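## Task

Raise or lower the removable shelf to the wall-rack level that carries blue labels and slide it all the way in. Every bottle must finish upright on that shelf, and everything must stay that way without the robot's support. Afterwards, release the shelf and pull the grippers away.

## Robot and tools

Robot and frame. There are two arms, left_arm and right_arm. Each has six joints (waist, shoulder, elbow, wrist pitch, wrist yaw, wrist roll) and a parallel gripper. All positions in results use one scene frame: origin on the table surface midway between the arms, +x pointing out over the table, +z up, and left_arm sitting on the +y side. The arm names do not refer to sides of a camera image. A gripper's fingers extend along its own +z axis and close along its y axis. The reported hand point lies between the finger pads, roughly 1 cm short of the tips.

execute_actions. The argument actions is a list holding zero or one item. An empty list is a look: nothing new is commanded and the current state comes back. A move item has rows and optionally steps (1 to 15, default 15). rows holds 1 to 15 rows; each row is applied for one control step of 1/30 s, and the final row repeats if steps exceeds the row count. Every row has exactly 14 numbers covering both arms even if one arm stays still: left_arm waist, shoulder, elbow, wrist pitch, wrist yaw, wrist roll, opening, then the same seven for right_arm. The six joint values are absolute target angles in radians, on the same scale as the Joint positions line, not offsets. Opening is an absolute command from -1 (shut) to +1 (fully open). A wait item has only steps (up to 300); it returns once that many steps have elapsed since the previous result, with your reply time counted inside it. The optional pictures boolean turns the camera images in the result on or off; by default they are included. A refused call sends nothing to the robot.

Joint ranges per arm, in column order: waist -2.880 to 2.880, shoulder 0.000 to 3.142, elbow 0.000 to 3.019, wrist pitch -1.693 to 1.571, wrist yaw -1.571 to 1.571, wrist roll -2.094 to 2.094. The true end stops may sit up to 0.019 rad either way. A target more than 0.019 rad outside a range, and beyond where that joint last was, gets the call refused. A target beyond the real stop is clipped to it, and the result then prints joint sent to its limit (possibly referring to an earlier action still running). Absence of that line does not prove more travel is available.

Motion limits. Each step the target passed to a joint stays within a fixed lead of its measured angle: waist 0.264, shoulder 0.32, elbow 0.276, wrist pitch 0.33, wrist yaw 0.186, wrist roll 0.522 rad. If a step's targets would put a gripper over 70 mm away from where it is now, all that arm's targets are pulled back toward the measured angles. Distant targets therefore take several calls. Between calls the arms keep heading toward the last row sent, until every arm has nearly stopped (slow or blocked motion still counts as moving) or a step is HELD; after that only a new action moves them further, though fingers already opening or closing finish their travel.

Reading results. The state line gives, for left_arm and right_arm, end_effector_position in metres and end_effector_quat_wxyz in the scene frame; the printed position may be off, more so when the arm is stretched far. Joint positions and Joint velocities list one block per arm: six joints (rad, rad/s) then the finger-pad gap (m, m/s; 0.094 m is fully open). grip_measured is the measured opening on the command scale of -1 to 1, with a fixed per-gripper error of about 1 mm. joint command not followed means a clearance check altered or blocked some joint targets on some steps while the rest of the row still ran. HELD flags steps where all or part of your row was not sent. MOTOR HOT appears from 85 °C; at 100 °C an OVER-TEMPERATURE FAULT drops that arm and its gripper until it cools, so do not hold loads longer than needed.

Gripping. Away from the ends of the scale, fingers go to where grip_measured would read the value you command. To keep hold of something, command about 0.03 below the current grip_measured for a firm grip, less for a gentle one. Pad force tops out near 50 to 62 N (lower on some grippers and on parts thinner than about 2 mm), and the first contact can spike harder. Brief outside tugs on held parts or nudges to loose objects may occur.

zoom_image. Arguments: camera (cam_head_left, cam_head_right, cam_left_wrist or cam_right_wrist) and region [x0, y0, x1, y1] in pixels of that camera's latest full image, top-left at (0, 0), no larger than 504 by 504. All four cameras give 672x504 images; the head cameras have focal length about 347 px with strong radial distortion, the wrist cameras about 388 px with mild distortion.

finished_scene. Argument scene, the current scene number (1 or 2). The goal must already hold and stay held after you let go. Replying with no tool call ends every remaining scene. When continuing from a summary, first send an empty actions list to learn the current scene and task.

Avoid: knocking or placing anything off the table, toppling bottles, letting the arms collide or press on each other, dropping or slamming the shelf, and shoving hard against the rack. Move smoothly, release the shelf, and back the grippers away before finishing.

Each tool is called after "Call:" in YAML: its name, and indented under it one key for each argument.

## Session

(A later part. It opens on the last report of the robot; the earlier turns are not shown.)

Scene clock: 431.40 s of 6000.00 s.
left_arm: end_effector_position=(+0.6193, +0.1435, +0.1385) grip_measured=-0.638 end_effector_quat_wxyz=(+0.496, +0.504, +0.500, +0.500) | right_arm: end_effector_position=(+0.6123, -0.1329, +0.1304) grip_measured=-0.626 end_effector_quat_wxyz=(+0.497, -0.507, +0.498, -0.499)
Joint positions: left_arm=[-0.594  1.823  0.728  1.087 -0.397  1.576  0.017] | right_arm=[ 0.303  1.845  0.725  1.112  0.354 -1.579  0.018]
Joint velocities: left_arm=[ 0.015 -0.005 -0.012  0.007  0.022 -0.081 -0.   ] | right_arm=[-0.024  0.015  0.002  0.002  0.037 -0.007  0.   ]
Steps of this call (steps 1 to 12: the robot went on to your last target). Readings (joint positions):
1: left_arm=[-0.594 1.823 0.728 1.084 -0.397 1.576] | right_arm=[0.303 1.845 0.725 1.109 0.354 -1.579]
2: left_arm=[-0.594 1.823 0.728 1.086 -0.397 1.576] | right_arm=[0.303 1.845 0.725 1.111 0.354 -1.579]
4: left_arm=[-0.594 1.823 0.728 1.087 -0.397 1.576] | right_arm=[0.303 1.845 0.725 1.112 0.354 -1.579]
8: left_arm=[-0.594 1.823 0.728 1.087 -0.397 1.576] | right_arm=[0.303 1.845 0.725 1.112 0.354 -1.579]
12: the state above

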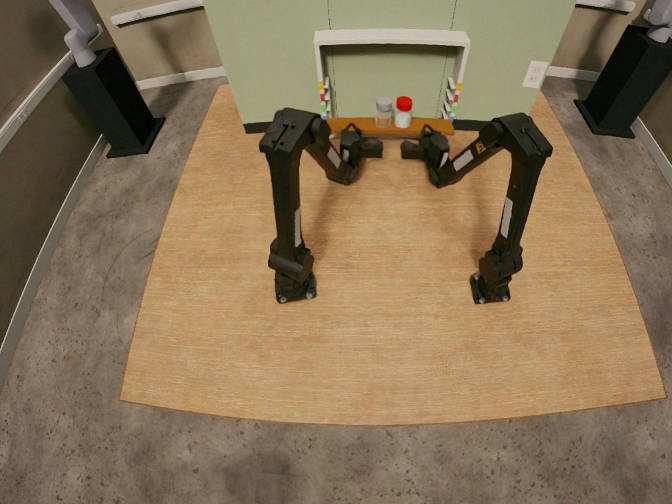

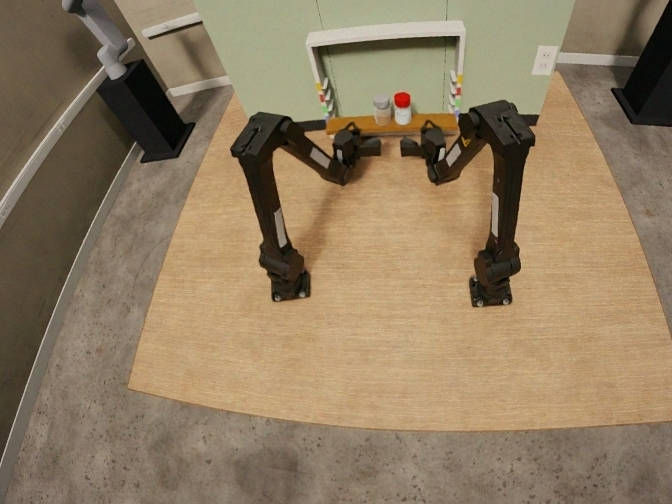

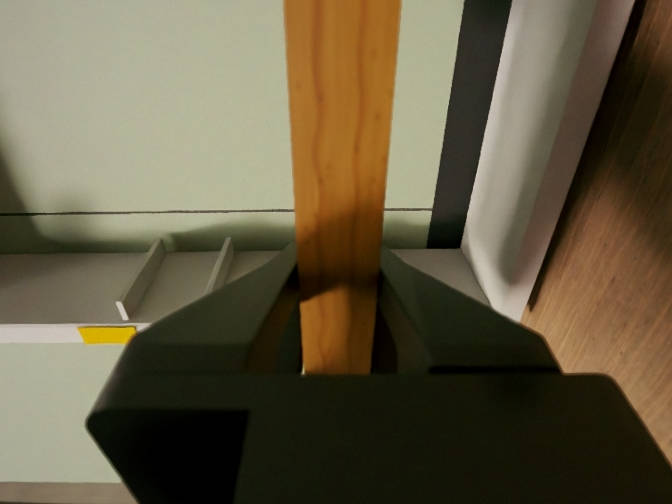

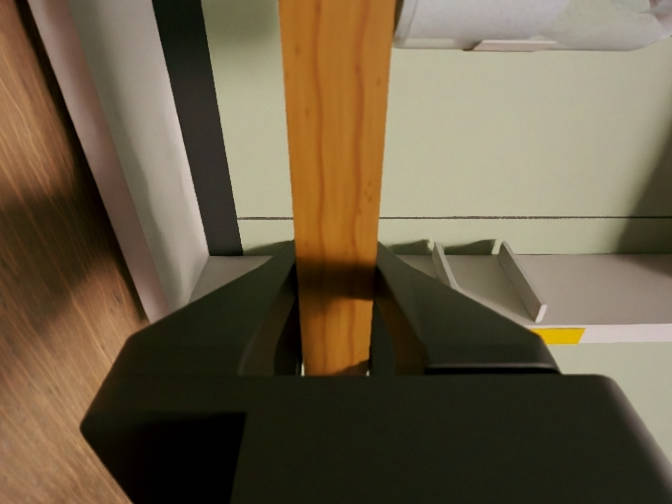

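Call:
zoom_image:
  camera: "cam_left_wrist"
  region: [140, 220, 310, 270]

Call:
zoom_image:
  camera: "cam_right_wrist"
  region: [360, 225, 530, 275]

Region (140, 220, 310, 270) of cam_left_wrist's 672x504 image, scaled by 2.965, with more detail than that image has; it fills the top 148 rows of this view, and the rest is white.

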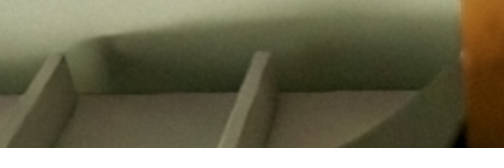

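Region (360, 225, 530, 275) of cam_right_wrist's 672x504 image, scaled by 2.965, with more detail than that image has; it fills the top 148 rows of this view, and the rest is white.

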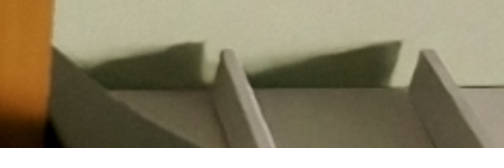

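Call:
zoom_image:
  camera: "cam_head_left"
  region: [300, 70, 480, 150]

Call:
zoom_image:
  camera: "cam_head_right"
  region: [295, 65, 475, 145]

Region (300, 70, 480, 150) of cam_head_left's 672x504 image, scaled by 2.800, with more detail than that image has.

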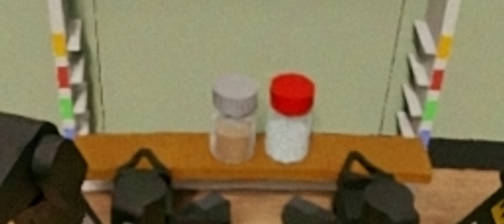

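Region (295, 65, 475, 145) of cam_head_right's 672x504 image, scaled by 2.800, with more detail than that image has.

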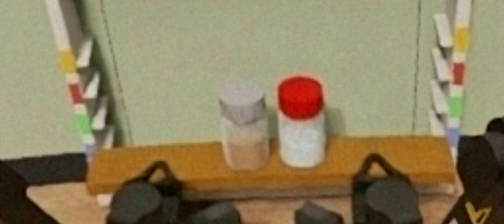

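Call:
execute_actions:
  actions:
    - {"rows": [[-0.596,1.8145,0.762,1.120,-0.3953,1.577,-0.67, 0.305,1.833,0.750,1.148,0.355,-1.584,-0.66],[-0.5915,1.8148,0.777,1.106,-0.3941,1.577,-0.67, 0.3007,1.8335,0.769,1.138,0.352,-1.584,-0.66],[-0.587,1.815,0.792,1.092,-0.393,1.577,-0.67, 0.2965,1.834,0.788,1.128,0.349,-1.584,-0.66],[-0.5864,1.8163,0.7937,1.0920,-0.3922,1.577,-0.67, 0.2960,1.8351,0.7897,1.1276,0.3484,-1.584,-0.66],[-0.5852,1.8186,0.7968,1.0919,-0.3908,1.577,-0.67, 0.2951,1.8371,0.7928,1.1270,0.3474,-1.584,-0.66],[-0.5837,1.8217,0.8009,1.0918,-0.3889,1.577,-0.67, 0.2939,1.8397,0.7969,1.1261,0.3461,-1.584,-0.66],[-0.5820,1.8250,0.8054,1.0917,-0.3869,1.577,-0.67, 0.2926,1.8425,0.8014,1.1251,0.3447,-1.584,-0.66],[-0.5804,1.8283,0.8098,1.0916,-0.3848,1.577,-0.67, 0.2912,1.8453,0.8058,1.1241,0.3432,-1.584,-0.66],[-0.5787,1.8316,0.8143,1.0915,-0.3828,1.577,-0.67, 0.2899,1.8482,0.8103,1.1231,0.3418,-1.584,-0.66],[-0.5772,1.8347,0.8184,1.0915,-0.3809,1.577,-0.67, 0.2887,1.8508,0.8144,1.1222,0.3405,-1.584,-0.66],[-0.5758,1.8375,0.8222,1.0914,-0.3792,1.577,-0.67, 0.2876,1.8532,0.8182,1.1214,0.3392,-1.584,-0.66],[-0.5748,1.8396,0.8249,1.0913,-0.3779,1.577,-0.67, 0.2868,1.8549,0.8209,1.1208,0.3383,-1.584,-0.66],[-0.5743,1.8406,0.8263,1.0913,-0.3773,1.577,-0.67, 0.2864,1.8558,0.8223,1.1205,0.3379,-1.584,-0.66]], "steps": 15}
  pictures: false

Call:
execute_actions:
  actions:
    - {"steps": 12}

Scene clock: 517.47 s of 6000.00 s.
left_arm: end_effector_position=(+0.6338, +0.1433, +0.1435) grip_measured=-0.638 end_effector_quat_wxyz=(+0.502, +0.499, +0.496, +0.502) | right_arm: end_effector_position=(+0.6257, -0.1329, +0.1358) grip_measured=-0.626 end_effector_quat_wxyz=(+0.501, -0.502, +0.494, -0.503)
Joint positions: left_arm=[-0.58   1.841  0.766  1.084 -0.38   1.578  0.017] | right_arm=[ 0.292  1.86   0.761  1.107  0.344 -1.582  0.018]
Joint velocities: left_arm=[ 0.015  0.024  0.037  0.012 -0.051  0.007 -0.001] | right_arm=[-0.034  0.034  0.056 -0.012  0.051 -0.022 -0.   ]
Steps of this call (steps 1 to 15: the robot went on to your last target; steps 16 to 90: nothing new was sent; then 82.57 s passed at rest; steps 91 to 105: all 15 steps of this action). Readings (joint positions):
91: left_arm=[-0.594 1.823 0.728 1.087 -0.397 1.576] | right_arm=[0.303 1.845 0.725 1.112 0.354 -1.579]
92: left_arm=[-0.594 1.823 0.728 1.087 -0.397 1.576] | right_arm=[0.303 1.845 0.725 1.112 0.354 -1.579]
94: left_arm=[-0.593 1.823 0.729 1.086 -0.396 1.576] | right_arm=[0.303 1.845 0.725 1.112 0.353 -1.579]
98: left_arm=[-0.590 1.824 0.736 1.084 -0.391 1.576] | right_arm=[0.301 1.846 0.731 1.111 0.351 -1.579]
105: the state above

Scene clock: 517.87 s of 6000.00 s.
left_arm: end_effector_position=(+0.6341, +0.1434, +0.1431) grip_measured=-0.638 end_effector_quat_wxyz=(+0.502, +0.500, +0.496, +0.502) | right_arm: end_effector_position=(+0.6260, -0.1330, +0.1352) grip_measured=-0.626 end_effector_quat_wxyz=(+0.501, -0.502, +0.494, -0.502)
Joint positions: left_arm=[-0.58   1.842  0.767  1.083 -0.38   1.578  0.017] | right_arm=[ 0.292  1.861  0.762  1.106  0.343 -1.582  0.018]
Joint velocities: left_arm=[-0.005 -0.015 -0.007  0.002 -0.007  0.007 -0.   ] | right_arm=[-0.005 -0.015  0.027 -0.012 -0.007 -0.066 -0.   ]
Steps of this call (steps 1 to 12: the robot went on to your last target). Readings (joint positions):
1: left_arm=[-0.580 1.842 0.767 1.084 -0.380 1.578] | right_arm=[0.292 1.861 0.762 1.107 0.343 -1.582]
2: left_arm=[-0.580 1.842 0.767 1.084 -0.380 1.578] | right_arm=[0.292 1.861 0.762 1.107 0.343 -1.582]
4: left_arm=[-0.580 1.842 0.767 1.083 -0.380 1.578] | right_arm=[0.292 1.861 0.762 1.106 0.343 -1.582]
8: left_arm=[-0.580 1.842 0.767 1.083 -0.380 1.578] | right_arm=[0.292 1.861 0.762 1.106 0.343 -1.582]
12: the state above

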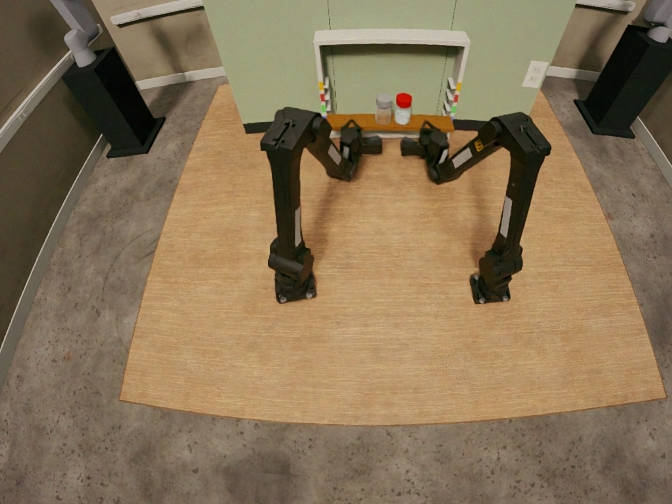

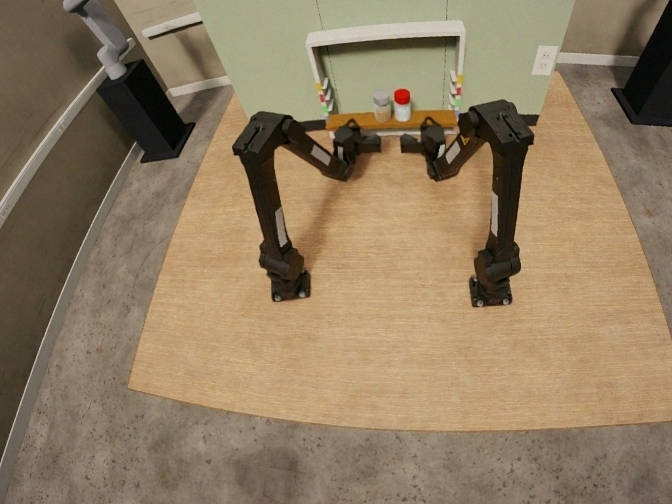

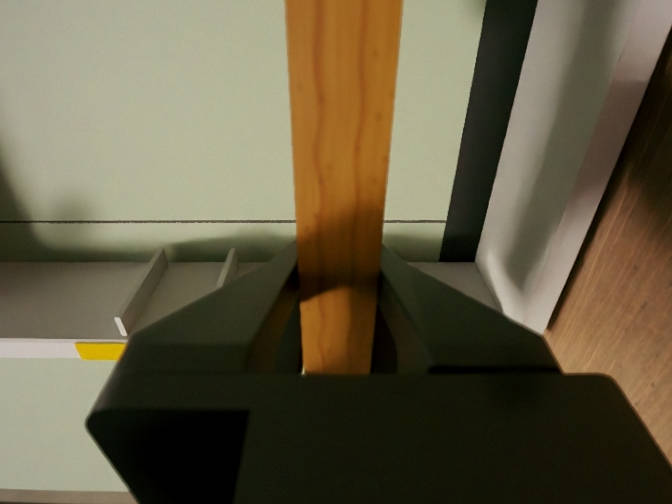

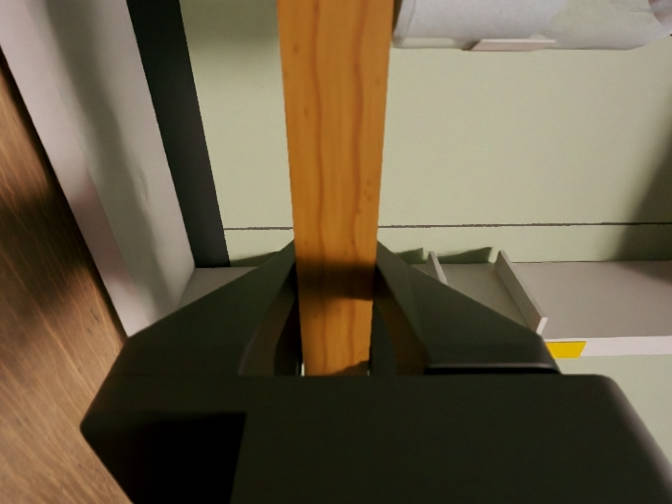

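Call:
zoom_image:
  camera: "cam_head_left"
  region: [410, 85, 480, 140]

Call:
zoom_image:
  camera: "cam_head_right"
  region: [300, 85, 370, 140]

Region (410, 85, 480, 140) of cam_head_left's 672x504 image, scaled by 7.200, with more detail than that image has; it fills the top 396 rows of this view, and the rest is white.

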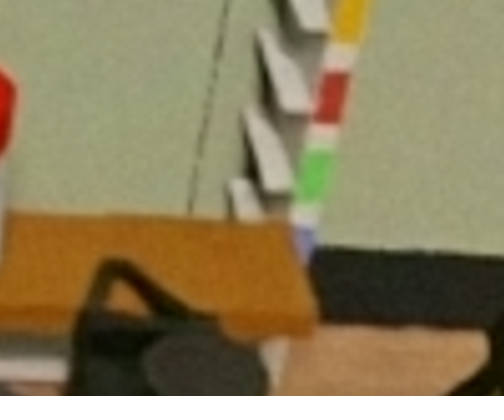

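Region (300, 85, 370, 140) of cam_head_right's 672x504 image, scaled by 7.200, with more detail than that image has; it fills the top 396 rows of this view, and the rest is white.

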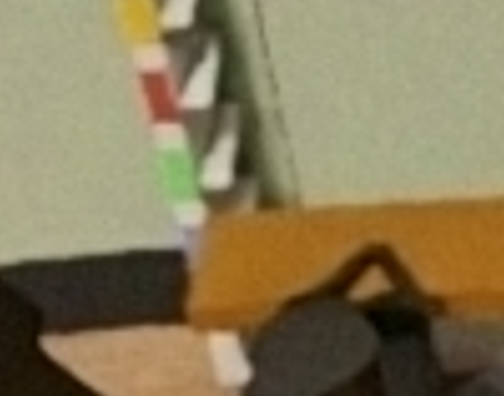

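Call:
execute_actions:
  actions:
    - {"rows": [[-0.5743,1.8435,0.8263,1.0913,-0.3773,1.577,-0.67, 0.2864,1.8585,0.8223,1.1205,0.3379,-1.584,-0.66],[-0.5743,1.8465,0.8263,1.0913,-0.3773,1.577,-0.67, 0.2864,1.8612,0.8223,1.1205,0.3379,-1.584,-0.66],[-0.5743,1.8490,0.8263,1.0913,-0.3773,1.577,-0.67, 0.2864,1.8635,0.8223,1.1205,0.3379,-1.584,-0.66],[-0.5743,1.8505,0.8263,1.0913,-0.3773,1.577,-0.67, 0.2864,1.8650,0.8223,1.1205,0.3379,-1.584,-0.66],[-0.5743,1.8505,0.8263,1.0913,-0.3773,1.577,-0.67, 0.2864,1.8650,0.8223,1.1205,0.3379,-1.584,-0.66],[-0.5743,1.8505,0.8263,1.0913,-0.3773,1.577,-0.67, 0.2864,1.8650,0.8223,1.1205,0.3379,-1.584,-0.66],[-0.5739,1.8510,0.8274,1.0908,-0.3769,1.577,-0.67, 0.2860,1.8655,0.8236,1.1197,0.3375,-1.584,-0.66],[-0.5732,1.8520,0.8294,1.0898,-0.3762,1.577,-0.67, 0.2854,1.8665,0.8259,1.1184,0.3368,-1.584,-0.66],[-0.5723,1.8533,0.8322,1.0884,-0.3753,1.577,-0.67, 0.2844,1.8679,0.8291,1.1165,0.3358,-1.584,-0.66],[-0.5711,1.8549,0.8355,1.0868,-0.3741,1.577,-0.67, 0.2833,1.8695,0.8330,1.1142,0.3347,-1.584,-0.66],[-0.5699,1.8566,0.8391,1.0850,-0.3729,1.577,-0.67, 0.2821,1.8713,0.8372,1.1117,0.3334,-1.584,-0.66],[-0.5686,1.8583,0.8428,1.0832,-0.3716,1.577,-0.67, 0.2809,1.8730,0.8414,1.1092,0.3321,-1.584,-0.66],[-0.5673,1.8602,0.8467,1.0813,-0.3703,1.577,-0.67, 0.2796,1.8749,0.8460,1.1066,0.3307,-1.584,-0.66],[-0.5660,1.8619,0.8503,1.0795,-0.3690,1.577,-0.67, 0.2784,1.8767,0.8502,1.1041,0.3295,-1.584,-0.66],[-0.5647,1.8638,0.8542,1.0776,-0.3677,1.577,-0.67, 0.2771,1.8786,0.8547,1.1014,0.3281,-1.584,-0.66]], "steps": 15}
  pictures: false

Call:
execute_actions:
  actions:
    - {"rows": [[-0.5634,1.8660,0.8588,1.0754,-0.3664,1.577,-0.67, 0.2759,1.8808,0.8594,1.0991,0.3269,-1.584,-0.66],[-0.5620,1.8684,0.8639,1.0730,-0.3650,1.577,-0.67, 0.2747,1.8831,0.8645,1.0966,0.3257,-1.584,-0.66],[-0.5606,1.8710,0.8692,1.0704,-0.3636,1.577,-0.67, 0.2733,1.8857,0.8699,1.0939,0.3243,-1.584,-0.66],[-0.5591,1.8736,0.8746,1.0679,-0.3621,1.577,-0.67, 0.2720,1.8882,0.8753,1.0913,0.3230,-1.584,-0.66],[-0.5576,1.8761,0.8799,1.0653,-0.3606,1.577,-0.67, 0.2707,1.8907,0.8807,1.0886,0.3217,-1.584,-0.66],[-0.5561,1.8787,0.8853,1.0627,-0.3591,1.577,-0.67, 0.2693,1.8933,0.8862,1.0859,0.3203,-1.584,-0.66],[-0.5547,1.8813,0.8907,1.0602,-0.3577,1.577,-0.67, 0.2680,1.8958,0.8916,1.0832,0.3190,-1.584,-0.66],[-0.5532,1.8839,0.8960,1.0576,-0.3562,1.577,-0.67, 0.2666,1.8983,0.8970,1.0806,0.3176,-1.584,-0.66],[-0.5517,1.8864,0.9014,1.0550,-0.3547,1.577,-0.67, 0.2653,1.9008,0.9024,1.0779,0.3163,-1.584,-0.66],[-0.5502,1.8890,0.9068,1.0525,-0.3532,1.577,-0.67, 0.2639,1.9034,0.9078,1.0752,0.3149,-1.584,-0.66],[-0.5487,1.8916,0.9121,1.0499,-0.3517,1.577,-0.67, 0.2626,1.9059,0.9133,1.0726,0.3136,-1.584,-0.66],[-0.5474,1.8940,0.9171,1.0475,-0.3504,1.577,-0.67, 0.2613,1.9083,0.9183,1.0701,0.3123,-1.584,-0.66],[-0.5462,1.8960,0.9214,1.0455,-0.3492,1.577,-0.67, 0.2603,1.9103,0.9227,1.0679,0.3113,-1.584,-0.66],[-0.5454,1.8974,0.9243,1.0441,-0.3484,1.577,-0.67, 0.2596,1.9116,0.9256,1.0665,0.3106,-1.584,-0.66],[-0.5450,1.8981,0.9257,1.0434,-0.3480,1.577,-0.67, 0.2592,1.9123,0.9270,1.0658,0.3102,-1.584,-0.66]], "steps": 15}
  pictures: false

Call:
execute_actions:
  actions:
    - {"steps": 12}

Scene clock: 558.97 s of 6000.00 s.
left_arm: end_effector_position=(+0.6400, +0.1438, +0.1355) grip_measured=-0.638 end_effector_quat_wxyz=(+0.497, +0.504, +0.498, +0.500) | right_arm: end_effector_position=(+0.6323, -0.1326, +0.1275) grip_measured=-0.626 end_effector_quat_wxyz=(+0.497, -0.508, +0.496, -0.499)
Joint positions: left_arm=[-0.574  1.862  0.783  1.073 -0.374  1.578  0.017] | right_arm=[ 0.287  1.881  0.779  1.093  0.336 -1.581  0.018]
Joint velocities: left_arm=[ 0.044  0.054  0.144 -0.071 -0.037 -0.007  0.   ] | right_arm=[-0.044  0.034  0.154 -0.085 -0.037  0.037  0.001]
Steps of this call (steps 1 to 15: the robot went on to your last target; steps 16 to 90: nothing new was sent; then 37.60 s passed at rest; steps 91 to 105: all 15 steps of this action). Readings (joint positions):
91: left_arm=[-0.580 1.842 0.767 1.083 -0.380 1.578] | right_arm=[0.292 1.861 0.762 1.106 0.343 -1.582]
92: left_arm=[-0.580 1.843 0.767 1.083 -0.380 1.578] | right_arm=[0.292 1.861 0.762 1.106 0.343 -1.582]
94: left_arm=[-0.580 1.845 0.767 1.083 -0.380 1.578] | right_arm=[0.292 1.863 0.762 1.106 0.343 -1.582]
98: left_arm=[-0.580 1.851 0.767 1.083 -0.380 1.578] | right_arm=[0.292 1.870 0.762 1.106 0.343 -1.582]
105: the state above

Scene clock: 559.47 s of 6000.00 s.
left_arm: end_effector_position=(+0.6674, +0.1441, +0.1379) grip_measured=-0.638 end_effector_quat_wxyz=(+0.499, +0.503, +0.498, +0.501) | right_arm: end_effector_position=(+0.6599, -0.1328, +0.1302) grip_measured=-0.626 end_effector_quat_wxyz=(+0.499, -0.506, +0.496, -0.500)
Joint positions: left_arm=[-0.553  1.897  0.858  1.038 -0.353  1.578  0.017] | right_arm=[ 0.267  1.915  0.857  1.056  0.316 -1.581  0.018]
Joint velocities: left_arm=[ 0.005  0.054  0.105 -0.046 -0.066  0.037 -0.   ] | right_arm=[-0.034  0.063  0.12  -0.042  0.022 -0.007  0.   ]
Steps of this call (steps 1 to 15: all 15 steps of this action). Readings (joint positions):
1: left_arm=[-0.573 1.864 0.787 1.072 -0.373 1.578] | right_arm=[0.286 1.883 0.784 1.091 0.334 -1.581]
2: left_arm=[-0.571 1.866 0.792 1.069 -0.371 1.578] | right_arm=[0.284 1.884 0.789 1.088 0.333 -1.581]
4: left_arm=[-0.568 1.869 0.803 1.065 -0.368 1.578] | right_arm=[0.282 1.888 0.800 1.083 0.330 -1.581]
8: left_arm=[-0.562 1.879 0.824 1.056 -0.362 1.578] | right_arm=[0.276 1.897 0.822 1.073 0.325 -1.581]
15: the state above

Scene clock: 559.87 s of 6000.00 s.
left_arm: end_effector_position=(+0.6695, +0.1442, +0.1379) grip_measured=-0.638 end_effector_quat_wxyz=(+0.499, +0.502, +0.498, +0.501) | right_arm: end_effector_position=(+0.6619, -0.1327, +0.1301) grip_measured=-0.626 end_effector_quat_wxyz=(+0.499, -0.506, +0.496, -0.500)
Joint positions: left_arm=[-0.551  1.9    0.864  1.036 -0.352  1.578  0.017] | right_arm=[ 0.266  1.918  0.862  1.053  0.315 -1.581  0.018]
Joint velocities: left_arm=[ 0.005 -0.005  0.002 -0.002 -0.022 -0.081 -0.   ] | right_arm=[-0.005 -0.015 -0.002 -0.022 -0.007  0.081  0.001]
Steps of this call (steps 1 to 12: the robot went on to your last target). Readings (joint positions):
1: left_arm=[-0.552 1.899 0.861 1.037 -0.352 1.578] | right_arm=[0.266 1.917 0.860 1.054 0.316 -1.581]
2: left_arm=[-0.551 1.900 0.863 1.036 -0.352 1.578] | right_arm=[0.266 1.918 0.862 1.053 0.315 -1.581]
4: left_arm=[-0.551 1.900 0.864 1.036 -0.352 1.578] | right_arm=[0.266 1.918 0.862 1.053 0.315 -1.581]
8: left_arm=[-0.551 1.900 0.864 1.036 -0.352 1.578] | right_arm=[0.266 1.918 0.862 1.053 0.315 -1.581]
12: the state above

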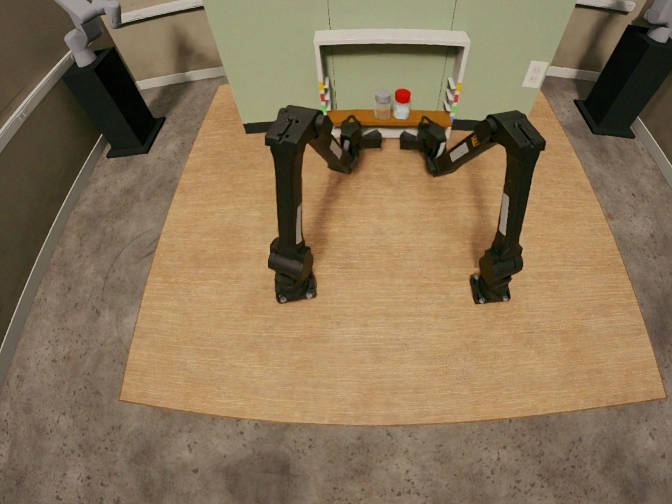

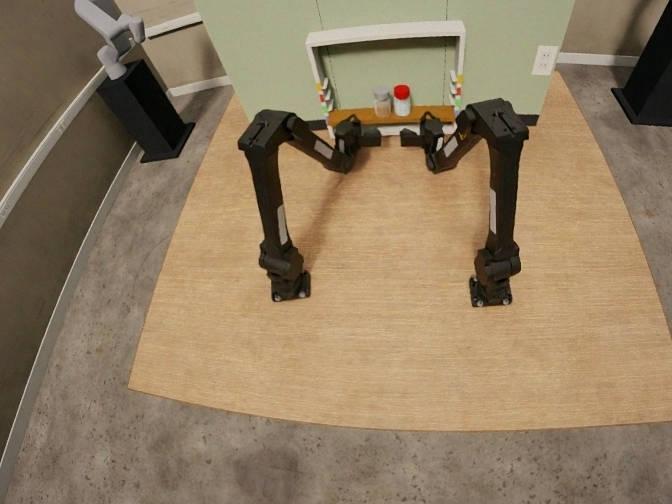

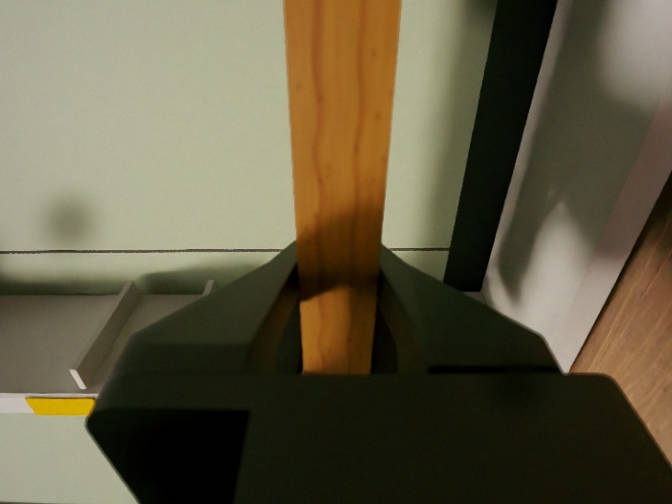

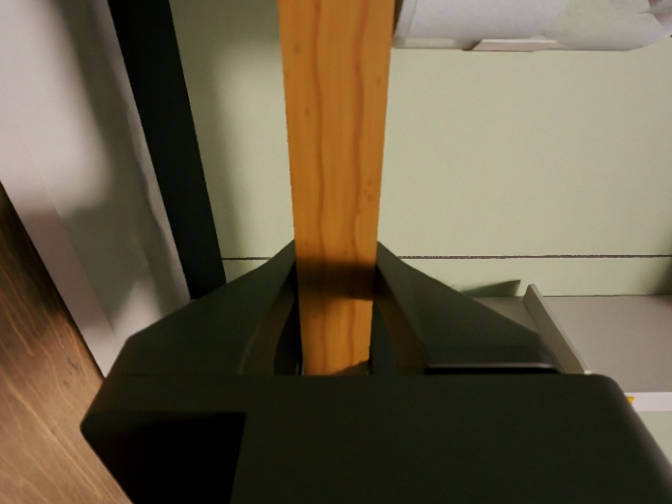

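Call:
execute_actions:
  actions:
    - {"rows": [[-0.5448,1.8985,0.9286,1.0430,-0.3478,1.577,-0.67, 0.2590,1.9127,0.9301,1.0654,0.3100,-1.584,-0.66],[-0.5443,1.8996,0.9316,1.0420,-0.3472,1.577,-0.67, 0.2585,1.9137,0.9332,1.0643,0.3095,-1.584,-0.66],[-0.5434,1.9014,0.9352,1.0402,-0.3463,1.577,-0.67, 0.2576,1.9155,0.9370,1.0624,0.3087,-1.584,-0.66],[-0.5423,1.9036,0.9396,1.0380,-0.3452,1.577,-0.67, 0.2566,1.9176,0.9417,1.0601,0.3078,-1.584,-0.66],[-0.5411,1.9062,0.9448,1.0355,-0.3439,1.577,-0.67, 0.2554,1.9200,0.9471,1.0574,0.3066,-1.584,-0.66],[-0.5397,1.9090,0.9499,1.0328,-0.3425,1.577,-0.67, 0.2541,1.9227,0.9525,1.0546,0.3054,-1.584,-0.66],[-0.5384,1.9117,0.9554,1.0300,-0.3410,1.577,-0.67, 0.2528,1.9253,0.9583,1.0517,0.3042,-1.584,-0.66],[-0.5370,1.9147,0.9609,1.0272,-0.3395,1.577,-0.67, 0.2514,1.9281,0.9641,1.0487,0.3029,-1.584,-0.66],[-0.5356,1.9176,0.9664,1.0243,-0.3380,1.577,-0.67, 0.2500,1.9310,0.9699,1.0456,0.3016,-1.584,-0.66],[-0.5341,1.9205,0.9719,1.0214,-0.3365,1.577,-0.67, 0.2486,1.9338,0.9757,1.0426,0.3003,-1.584,-0.66],[-0.5327,1.9235,0.9774,1.0185,-0.3350,1.577,-0.67, 0.2473,1.9366,0.9815,1.0395,0.2990,-1.584,-0.66],[-0.5313,1.9264,0.9830,1.0156,-0.3335,1.577,-0.67, 0.2459,1.9394,0.9873,1.0365,0.2976,-1.584,-0.66],[-0.5299,1.9294,0.9885,1.0127,-0.3320,1.577,-0.67, 0.2445,1.9422,0.9931,1.0334,0.2963,-1.584,-0.66],[-0.5285,1.9321,0.9940,1.0100,-0.3306,1.577,-0.67, 0.2432,1.9449,0.9989,1.0306,0.2951,-1.584,-0.66],[-0.5272,1.9349,0.9991,1.0073,-0.3292,1.577,-0.67, 0.2419,1.9475,1.0043,1.0277,0.2939,-1.584,-0.66]], "steps": 15}
  pictures: false

Call:
execute_actions:
  actions:
    - {"rows": [[-0.5261,1.9375,1.0046,1.0047,-0.3281,1.577,-0.67, 0.2408,1.9501,1.0098,1.0251,0.2928,-1.584,-0.66],[-0.5249,1.9401,1.0100,1.0021,-0.3269,1.577,-0.67, 0.2398,1.9526,1.0152,1.0225,0.2918,-1.584,-0.66],[-0.5238,1.9427,1.0155,0.9995,-0.3258,1.577,-0.67, 0.2387,1.9552,1.0207,1.0198,0.2907,-1.584,-0.66],[-0.5227,1.9452,1.0207,0.9970,-0.3247,1.577,-0.67, 0.2377,1.9577,1.0259,1.0173,0.2897,-1.584,-0.66],[-0.5216,1.9475,1.0256,0.9947,-0.3236,1.577,-0.67, 0.2367,1.9600,1.0308,1.0150,0.2887,-1.584,-0.66],[-0.5207,1.9498,1.0303,0.9924,-0.3227,1.577,-0.67, 0.2358,1.9622,1.0355,1.0127,0.2878,-1.584,-0.66],[-0.5197,1.9519,1.0347,0.9903,-0.3217,1.577,-0.67, 0.2350,1.9643,1.0399,1.0106,0.2870,-1.584,-0.66],[-0.5189,1.9539,1.0389,0.9883,-0.3209,1.577,-0.67, 0.2342,1.9662,1.0441,1.0086,0.2862,-1.584,-0.66],[-0.5181,1.9556,1.0425,0.9866,-0.3201,1.577,-0.67, 0.2335,1.9680,1.0477,1.0068,0.2855,-1.584,-0.66],[-0.5174,1.9571,1.0456,0.9851,-0.3194,1.577,-0.67, 0.2329,1.9694,1.0508,1.0053,0.2849,-1.584,-0.66],[-0.5169,1.9583,1.0482,0.9839,-0.3189,1.577,-0.67, 0.2324,1.9707,1.0534,1.0041,0.2844,-1.584,-0.66],[-0.5165,1.9592,1.0501,0.9830,-0.3185,1.577,-0.67, 0.2320,1.9715,1.0553,1.0032,0.2840,-1.584,-0.66],[-0.5163,1.9597,1.0511,0.9825,-0.3183,1.577,-0.67, 0.2318,1.9720,1.0563,1.0027,0.2838,-1.584,-0.66]], "steps": 15}
  pictures: false

Call:
execute_actions:
  actions:
    - {"steps": 10}

Scene clock: 600.47 s of 6000.00 s.
left_arm: end_effector_position=(+0.6911, +0.1444, +0.1386) grip_measured=-0.638 end_effector_quat_wxyz=(+0.499, +0.502, +0.497, +0.501) | right_arm: end_effector_position=(+0.6838, -0.1329, +0.1310) grip_measured=-0.626 end_effector_quat_wxyz=(+0.499, -0.505, +0.496, -0.500)
Joint positions: left_arm=[-0.535  1.93   0.926  1.006 -0.336  1.578  0.017] | right_arm=[ 0.251  1.948  0.925  1.02   0.3   -1.581  0.018]
Joint velocities: left_arm=[ 0.034  0.093  0.159 -0.085  0.051  0.007 -0.001] | right_arm=[-0.034  0.083  0.164 -0.09   0.037 -0.081 -0.001]
Steps of this call (steps 1 to 15: the robot went on to your last target; steps 16 to 90: nothing new was sent; then 37.10 s passed at rest; steps 91 to 105: all 15 steps of this action). Readings (joint positions):
91: left_arm=[-0.551 1.900 0.864 1.036 -0.352 1.578] | right_arm=[0.266 1.918 0.862 1.053 0.315 -1.581]
92: left_arm=[-0.551 1.900 0.864 1.036 -0.352 1.578] | right_arm=[0.266 1.918 0.862 1.053 0.315 -1.581]
94: left_arm=[-0.551 1.901 0.866 1.034 -0.351 1.578] | right_arm=[0.266 1.919 0.864 1.051 0.315 -1.581]
98: left_arm=[-0.546 1.910 0.883 1.025 -0.346 1.578] | right_arm=[0.261 1.927 0.882 1.041 0.310 -1.581]
105: the state above

Scene clock: 600.97 s of 6000.00 s.
left_arm: end_effector_position=(+0.7116, +0.1443, +0.1382) grip_measured=-0.638 end_effector_quat_wxyz=(+0.499, +0.502, +0.498, +0.501) | right_arm: end_effector_position=(+0.7042, -0.1331, +0.1307) grip_measured=-0.626 end_effector_quat_wxyz=(+0.499, -0.506, +0.496, -0.500)
Joint positions: left_arm=[-0.522  1.961  0.985  0.976 -0.323  1.578  0.017] | right_arm=[ 0.239  1.978  0.985  0.989  0.289 -1.581  0.018]
Joint velocities: left_arm=[ 0.005  0.005  0.007 -0.002  0.022 -0.007 -0.002] | right_arm=[-0.015  0.015  0.022 -0.022  0.081 -0.022  0.001]
Steps of this call (steps 1 to 15: all 15 steps of this action). Readings (joint positions):
1: left_arm=[-0.534 1.934 0.931 1.003 -0.334 1.578] | right_arm=[0.250 1.950 0.931 1.017 0.299 -1.581]
2: left_arm=[-0.533 1.936 0.936 1.000 -0.333 1.578] | right_arm=[0.249 1.953 0.936 1.014 0.298 -1.581]
4: left_arm=[-0.531 1.942 0.946 0.995 -0.331 1.578] | right_arm=[0.247 1.958 0.946 1.009 0.296 -1.581]
8: left_arm=[-0.527 1.951 0.966 0.985 -0.326 1.578] | right_arm=[0.243 1.968 0.966 0.999 0.292 -1.581]
15: the state above

Scene clock: 601.30 s of 6000.00 s.
left_arm: end_effector_position=(+0.7117, +0.1443, +0.1383) grip_measured=-0.638 end_effector_quat_wxyz=(+0.499, +0.502, +0.498, +0.501) | right_arm: end_effector_position=(+0.7044, -0.1331, +0.1309) grip_measured=-0.626 end_effector_quat_wxyz=(+0.499, -0.505, +0.496, -0.500)
Joint positions: left_arm=[-0.522  1.961  0.986  0.975 -0.323  1.578  0.017] | right_arm=[ 0.239  1.978  0.986  0.989  0.289 -1.581  0.018]
Joint velocities: left_arm=[-0.015 -0.005 -0.012  0.002  0.007 -0.037 -0.001] | right_arm=[-0.005 -0.015 -0.012 -0.027 -0.051  0.037  0.   ]
Steps of this call (steps 1 to 10: the robot went on to your last target). Readings (joint positions):
1: left_arm=[-0.522 1.961 0.986 0.975 -0.323 1.578] | right_arm=[0.239 1.978 0.986 0.989 0.289 -1.581]
2: left_arm=[-0.522 1.961 0.986 0.975 -0.323 1.578] | right_arm=[0.239 1.978 0.986 0.989 0.289 -1.581]
4: left_arm=[-0.522 1.961 0.986 0.975 -0.323 1.578] | right_arm=[0.239 1.978 0.986 0.989 0.289 -1.581]
8: left_arm=[-0.522 1.961 0.986 0.975 -0.323 1.578] | right_arm=[0.239 1.978 0.986 0.989 0.289 -1.581]
10: the state above

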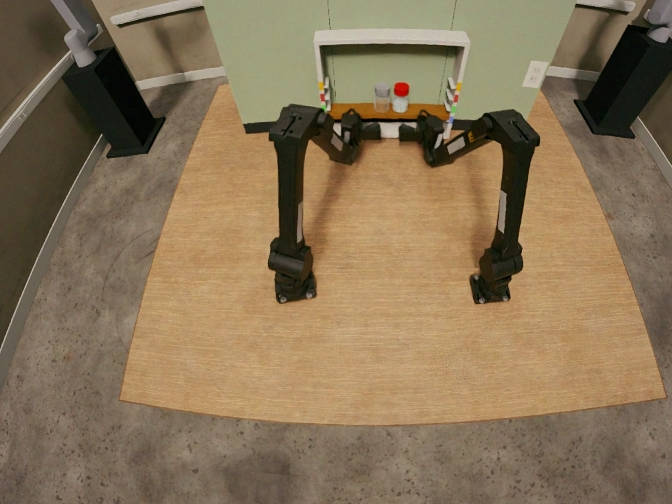

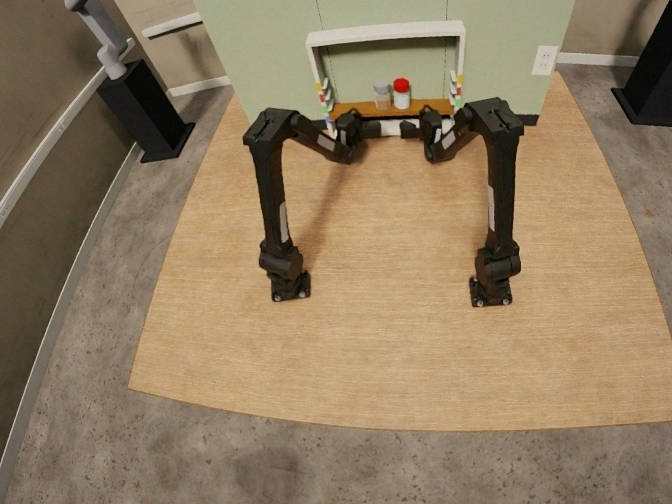

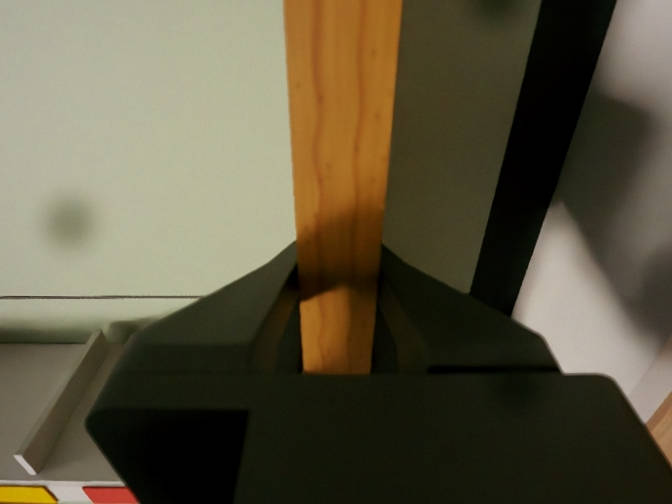

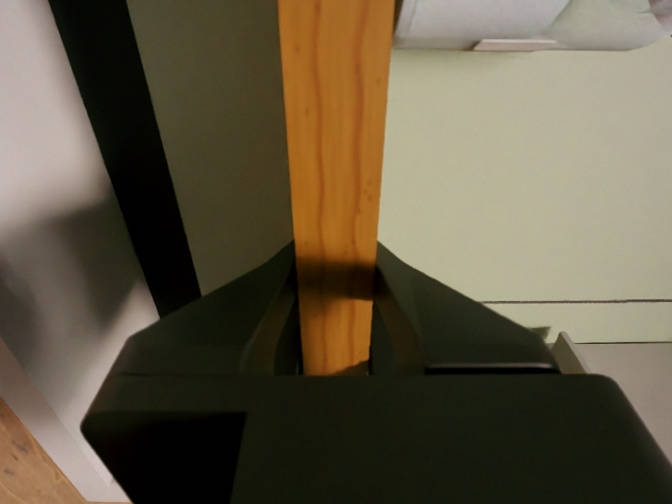

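Call:
execute_actions:
  actions:
    - {"rows": [[-0.5162,1.9600,1.0530,0.9835,-0.3181,1.577,-0.67, 0.2317,1.9723,1.0583,1.0037,0.2837,-1.584,-0.66],[-0.5160,1.9610,1.0548,0.9845,-0.3178,1.577,-0.67, 0.2315,1.9733,1.0601,1.0047,0.2835,-1.584,-0.66],[-0.5157,1.9625,1.0565,0.9855,-0.3174,1.577,-0.67, 0.2312,1.9747,1.0619,1.0057,0.2832,-1.584,-0.66],[-0.5153,1.9643,1.0582,0.9865,-0.3169,1.577,-0.67, 0.2309,1.9764,1.0636,1.0067,0.2828,-1.584,-0.66],[-0.5149,1.9662,1.0599,0.9865,-0.3164,1.577,-0.67, 0.2305,1.9782,1.0653,1.0067,0.2825,-1.584,-0.66],[-0.5145,1.9681,1.0616,0.9865,-0.3159,1.577,-0.67, 0.2301,1.9800,1.0670,1.0067,0.2821,-1.584,-0.66],[-0.5141,1.9700,1.0632,0.9865,-0.3154,1.577,-0.67, 0.2298,1.9818,1.0687,1.0067,0.2818,-1.584,-0.66],[-0.5137,1.9719,1.0648,0.9865,-0.3149,1.577,-0.67, 0.2294,1.9836,1.0703,1.0067,0.2814,-1.584,-0.66],[-0.5133,1.9738,1.0662,0.9865,-0.3144,1.577,-0.67, 0.2291,1.9853,1.0718,1.0067,0.2811,-1.584,-0.66],[-0.5129,1.9755,1.0674,0.9865,-0.3140,1.577,-0.67, 0.2287,1.9869,1.0730,1.0067,0.2807,-1.584,-0.66],[-0.5126,1.9769,1.0683,0.9865,-0.3136,1.577,-0.67, 0.2285,1.9883,1.0739,1.0067,0.2805,-1.584,-0.66],[-0.5124,1.9779,1.0688,0.9865,-0.3134,1.577,-0.67, 0.2283,1.9892,1.0744,1.0067,0.2803,-1.584,-0.66]], "steps": 15}
  pictures: false

Call:
execute_actions:
  actions:
    - {"steps": 10}
  pictures: false

Scene clock: 616.73 s of 6000.00 s.
left_arm: end_effector_position=(+0.7174, +0.1443, +0.1340) grip_measured=-0.638 end_effector_quat_wxyz=(+0.499, +0.503, +0.498, +0.501) | right_arm: end_effector_position=(+0.7100, -0.1333, +0.1268) grip_measured=-0.626 end_effector_quat_wxyz=(+0.498, -0.506, +0.496, -0.500)
Joint positions: left_arm=[-0.519  1.979  1.003  0.975 -0.318  1.578  0.017] | right_arm=[ 0.236  1.995  1.003  0.989  0.286 -1.581  0.018]
Joint velocities: left_arm=[-0.005  0.015 -0.022  0.002 -0.022 -0.037 -0.001] | right_arm=[-0.005  0.034  0.012 -0.002 -0.037 -0.007  0.   ]
Steps of this call (steps 1 to 15: the robot went on to your last target; steps 16 to 90: nothing new was sent; then 11.93 s passed at rest; steps 91 to 105: all 15 steps of this action). Readings (joint positions):
91: left_arm=[-0.522 1.961 0.986 0.975 -0.323 1.578] | right_arm=[0.239 1.978 0.986 0.989 0.289 -1.581]
92: left_arm=[-0.522 1.961 0.986 0.975 -0.323 1.578] | right_arm=[0.239 1.978 0.986 0.989 0.289 -1.581]
94: left_arm=[-0.522 1.962 0.987 0.975 -0.322 1.578] | right_arm=[0.239 1.978 0.986 0.989 0.289 -1.581]
98: left_arm=[-0.520 1.968 0.994 0.975 -0.320 1.578] | right_arm=[0.238 1.984 0.994 0.989 0.287 -1.581]
105: the state above

Scene clock: 617.07 s of 6000.00 s.
left_arm: end_effector_position=(+0.7174, +0.1443, +0.1333) grip_measured=-0.638 end_effector_quat_wxyz=(+0.498, +0.503, +0.498, +0.501) | right_arm: end_effector_position=(+0.7100, -0.1333, +0.1260) grip_measured=-0.626 end_effector_quat_wxyz=(+0.498, -0.506, +0.496, -0.500)
Joint positions: left_arm=[-0.519  1.98   1.003  0.975 -0.318  1.578  0.017] | right_arm=[ 0.236  1.996  1.003  0.989  0.286 -1.581  0.018]
Joint velocities: left_arm=[-0.015 -0.015  0.007 -0.012 -0.007 -0.007 -0.   ] | right_arm=[-0.005 -0.015 -0.017 -0.012 -0.037 -0.022 -0.001]
Steps of this call (steps 1 to 10: the robot went on to your last target). Readings (joint positions):
1: left_arm=[-0.519 1.980 1.003 0.975 -0.318 1.578] | right_arm=[0.236 1.996 1.003 0.989 0.286 -1.581]
2: left_arm=[-0.519 1.980 1.003 0.975 -0.318 1.578] | right_arm=[0.236 1.996 1.003 0.989 0.286 -1.581]
4: left_arm=[-0.519 1.980 1.003 0.975 -0.318 1.578] | right_arm=[0.236 1.996 1.003 0.989 0.286 -1.581]
8: left_arm=[-0.519 1.980 1.003 0.975 -0.318 1.578] | right_arm=[0.236 1.996 1.003 0.989 0.286 -1.581]
10: the state above

Call:
execute_actions:
  actions:
    - {"rows": [[-0.5124,1.9790,1.0688,0.9865,-0.3134,1.577,-0.67, 0.2283,1.9902,1.0744,1.0067,0.2803,-1.584,-0.66],[-0.5124,1.9800,1.0688,0.9865,-0.3134,1.577,-0.67, 0.2283,1.9911,1.0744,1.0067,0.2803,-1.584,-0.66],[-0.5124,1.9810,1.0688,0.9865,-0.3134,1.577,-0.67, 0.2283,1.9920,1.0744,1.0067,0.2803,-1.584,-0.66],[-0.5124,1.9820,1.0688,0.9865,-0.3134,1.577,-0.67, 0.2283,1.9929,1.0744,1.0067,0.2803,-1.584,-0.66],[-0.5124,1.9829,1.0688,0.9865,-0.3134,1.577,-0.67, 0.2283,1.9938,1.0744,1.0067,0.2803,-1.584,-0.66],[-0.5124,1.9838,1.0688,0.9865,-0.3134,1.577,-0.67, 0.2283,1.9947,1.0744,1.0067,0.2803,-1.584,-0.66],[-0.5124,1.9847,1.0688,0.9865,-0.3134,1.577,-0.67, 0.2283,1.9956,1.0744,1.0067,0.2803,-1.584,-0.66],[-0.5124,1.9856,1.0688,0.9865,-0.3134,1.577,-0.67, 0.2283,1.9965,1.0744,1.0067,0.2803,-1.584,-0.66],[-0.5124,1.9865,1.0688,0.9865,-0.3134,1.577,-0.67, 0.2283,1.9974,1.0744,1.0067,0.2803,-1.584,-0.66],[-0.5124,1.9874,1.0688,0.9865,-0.3134,1.577,-0.67, 0.2283,1.9983,1.0744,1.0067,0.2803,-1.584,-0.66],[-0.5124,1.9883,1.0688,0.9865,-0.3134,1.577,-0.67, 0.2283,1.9992,1.0744,1.0067,0.2803,-1.584,-0.66],[-0.5124,1.9892,1.0688,0.9865,-0.3134,1.577,-0.67, 0.2283,2.0001,1.0744,1.0067,0.2803,-1.584,-0.66],[-0.5124,1.9901,1.0688,0.9865,-0.3134,1.577,-0.67, 0.2283,2.0010,1.0744,1.0067,0.2803,-1.584,-0.66],[-0.5124,1.9910,1.0688,0.9865,-0.3134,1.577,-0.67, 0.2283,2.0019,1.0744,1.0067,0.2803,-1.584,-0.66],[-0.5124,1.9919,1.0688,0.9865,-0.3134,1.577,-0.67, 0.2283,2.0028,1.0744,1.0067,0.2803,-1.584,-0.66]], "steps": 15}
  pictures: false

Call:
execute_actions:
  actions:
    - {"steps": 10}
  pictures: false

Scene clock: 632.83 s of 6000.00 s.
left_arm: end_effector_position=(+0.7174, +0.1443, +0.1267) grip_measured=-0.638 end_effector_quat_wxyz=(+0.495, +0.507, +0.499, +0.499) | right_arm: end_effector_position=(+0.7099, -0.1332, +0.1191) grip_measured=-0.626 end_effector_quat_wxyz=(+0.495, -0.509, +0.498, -0.498)
Joint positions: left_arm=[-0.519  1.99   1.003  0.975 -0.318  1.578  0.017] | right_arm=[ 0.236  2.007  1.003  0.989  0.285 -1.579  0.018]
Joint velocities: left_arm=[ 0.015  0.024  0.017 -0.032 -0.007 -0.022 -0.   ] | right_arm=[-0.005  0.034 -0.002  0.007  0.022  0.022  0.   ]
Steps of this call (steps 1 to 15: the robot went on to your last target; steps 16 to 90: nothing new was sent; then 12.27 s passed at rest; steps 91 to 105: all 15 steps of this action). Readings (joint positions):
91: left_arm=[-0.519 1.980 1.003 0.975 -0.318 1.578] | right_arm=[0.236 1.996 1.003 0.989 0.286 -1.581]
92: left_arm=[-0.519 1.980 1.003 0.975 -0.318 1.578] | right_arm=[0.236 1.996 1.003 0.989 0.286 -1.581]
94: left_arm=[-0.519 1.981 1.003 0.975 -0.318 1.578] | right_arm=[0.236 1.997 1.003 0.989 0.286 -1.581]
98: left_arm=[-0.519 1.983 1.003 0.975 -0.318 1.578] | right_arm=[0.236 1.999 1.003 0.989 0.286 -1.581]
105: the state above

Scene clock: 633.17 s of 6000.00 s.
left_arm: end_effector_position=(+0.7178, +0.1444, +0.1254) grip_measured=-0.638 end_effector_quat_wxyz=(+0.495, +0.507, +0.500, +0.498) | right_arm: end_effector_position=(+0.7099, -0.1332, +0.1184) grip_measured=-0.626 end_effector_quat_wxyz=(+0.495, -0.509, +0.498, -0.497)
Joint positions: left_arm=[-0.518  1.993  1.004  0.975 -0.318  1.577  0.017] | right_arm=[ 0.236  2.008  1.003  0.989  0.285 -1.579  0.018]
Joint velocities: left_arm=[-0.015 -0.005 -0.002 -0.017  0.037 -0.022  0.001] | right_arm=[-0.005 -0.015 -0.002 -0.002 -0.022 -0.022 -0.   ]
Steps of this call (steps 1 to 10: the robot went on to your last target). Readings (joint positions):
1: left_arm=[-0.519 1.992 1.003 0.975 -0.318 1.578] | right_arm=[0.236 2.008 1.003 0.989 0.285 -1.579]
2: left_arm=[-0.519 1.993 1.003 0.975 -0.318 1.578] | right_arm=[0.236 2.008 1.003 0.989 0.285 -1.579]
4: left_arm=[-0.519 1.993 1.003 0.975 -0.318 1.577] | right_arm=[0.236 2.008 1.003 0.989 0.285 -1.579]
8: left_arm=[-0.518 1.993 1.004 0.975 -0.318 1.577] | right_arm=[0.236 2.008 1.003 0.989 0.285 -1.579]
10: the state above

Call:
execute_actions:
  actions:
    - {"rows": [[-0.5124,1.9930,1.0688,0.9920,-0.3134,1.577,-0.67, 0.2283,2.0039,1.0744,1.0100,0.2803,-1.584,-0.66],[-0.5124,1.9940,1.0688,0.9970,-0.3134,1.577,-0.67, 0.2283,2.0049,1.0744,1.0130,0.2803,-1.584,-0.66],[-0.5124,1.9950,1.0688,1.0020,-0.3134,1.577,-0.67, 0.2283,2.0059,1.0744,1.0160,0.2803,-1.584,-0.66],[-0.5124,1.9960,1.0688,1.0060,-0.3134,1.577,-0.67, 0.2283,2.0069,1.0744,1.0180,0.2803,-1.584,-0.66],[-0.5124,1.9970,1.0688,1.0090,-0.3134,1.577,-0.67, 0.2283,2.0079,1.0744,1.0200,0.2803,-1.584,-0.66],[-0.5124,1.9980,1.0688,1.0110,-0.3134,1.577,-0.67, 0.2283,2.0089,1.0744,1.0215,0.2803,-1.584,-0.66],[-0.5124,1.9990,1.0688,1.0130,-0.3134,1.577,-0.67, 0.2283,2.0099,1.0744,1.0230,0.2803,-1.584,-0.66],[-0.5124,2.0000,1.0688,1.0150,-0.3134,1.577,-0.67, 0.2283,2.0109,1.0744,1.0240,0.2803,-1.584,-0.66],[-0.5124,2.0010,1.0688,1.0160,-0.3134,1.577,-0.67, 0.2283,2.0119,1.0744,1.0250,0.2803,-1.584,-0.66],[-0.5124,2.0020,1.0688,1.0170,-0.3134,1.577,-0.67, 0.2283,2.0129,1.0744,1.0250,0.2803,-1.584,-0.66],[-0.5124,2.0030,1.0688,1.0170,-0.3134,1.577,-0.67, 0.2283,2.0139,1.0744,1.0250,0.2803,-1.584,-0.66],[-0.5124,2.0040,1.0688,1.0170,-0.3134,1.577,-0.67, 0.2283,2.0149,1.0744,1.0250,0.2803,-1.584,-0.66],[-0.5124,2.0050,1.0688,1.0170,-0.3134,1.577,-0.67, 0.2283,2.0159,1.0744,1.0250,0.2803,-1.584,-0.66],[-0.5124,2.0060,1.0688,1.0170,-0.3134,1.577,-0.67, 0.2283,2.0169,1.0744,1.0250,0.2803,-1.584,-0.66],[-0.5124,2.0070,1.0688,1.0170,-0.3134,1.577,-0.67, 0.2283,2.0179,1.0744,1.0250,0.2803,-1.584,-0.66]], "steps": 15}
  pictures: false

Call:
execute_actions:
  actions:
    - {"steps": 10}
  pictures: false

Scene clock: 648.37 s of 6000.00 s.
left_arm: end_effector_position=(+0.7192, +0.1442, +0.1240) grip_measured=-0.638 end_effector_quat_wxyz=(+0.495, +0.506, +0.500, +0.498) | right_arm: end_effector_position=(+0.7115, -0.1333, +0.1178) grip_measured=-0.626 end_effector_quat_wxyz=(+0.495, -0.509, +0.499, -0.498)
Joint positions: left_arm=[-0.518  1.999  1.008  0.977 -0.318  1.576  0.017] | right_arm=[ 0.235  2.012  1.008  0.989  0.285 -1.579  0.018]
Joint velocities: left_arm=[ 0.015  0.024  0.012  0.022  0.022 -0.007  0.   ] | right_arm=[ 0.005  0.005  0.007  0.012  0.022  0.125 -0.001]
Steps of this call (steps 1 to 15: the robot went on to your last target; steps 16 to 90: nothing new was sent; then 11.70 s passed at rest; steps 91 to 105: all 15 steps of this action). Readings (joint positions):
91: left_arm=[-0.518 1.993 1.004 0.975 -0.318 1.577] | right_arm=[0.236 2.008 1.003 0.989 0.285 -1.579]
92: left_arm=[-0.518 1.993 1.004 0.975 -0.318 1.577] | right_arm=[0.236 2.008 1.003 0.989 0.285 -1.579]
94: left_arm=[-0.518 1.993 1.004 0.975 -0.318 1.577] | right_arm=[0.236 2.008 1.003 0.989 0.285 -1.579]
98: left_arm=[-0.518 1.995 1.005 0.975 -0.318 1.576] | right_arm=[0.236 2.009 1.004 0.989 0.285 -1.579]
105: the state above

Scene clock: 648.70 s of 6000.00 s.
left_arm: end_effector_position=(+0.7194, +0.1442, +0.1241) grip_measured=-0.638 end_effector_quat_wxyz=(+0.496, +0.506, +0.500, +0.499) | right_arm: end_effector_position=(+0.7117, -0.1332, +0.1176) grip_measured=-0.626 end_effector_quat_wxyz=(+0.495, -0.509, +0.499, -0.498)
Joint positions: left_arm=[-0.518  2.     1.009  0.979 -0.318  1.576  0.017] | right_arm=[ 0.235  2.013  1.008  0.989  0.285 -1.579  0.018]
Joint velocities: left_arm=[-0.015  0.005 -0.002 -0.002 -0.007  0.037 -0.   ] | right_arm=[-0.005 -0.015 -0.002 -0.012 -0.007  0.022 -0.001]
Steps of this call (steps 1 to 10: the robot went on to your last target). Readings (joint positions):
1: left_arm=[-0.518 1.999 1.008 0.978 -0.318 1.576] | right_arm=[0.235 2.012 1.008 0.989 0.285 -1.579]
2: left_arm=[-0.518 1.999 1.009 0.978 -0.318 1.576] | right_arm=[0.235 2.013 1.008 0.989 0.285 -1.579]
4: left_arm=[-0.518 2.000 1.009 0.979 -0.318 1.576] | right_arm=[0.235 2.013 1.008 0.989 0.285 -1.579]
8: left_arm=[-0.518 2.000 1.009 0.979 -0.318 1.576] | right_arm=[0.235 2.013 1.008 0.989 0.285 -1.579]
10: the state above


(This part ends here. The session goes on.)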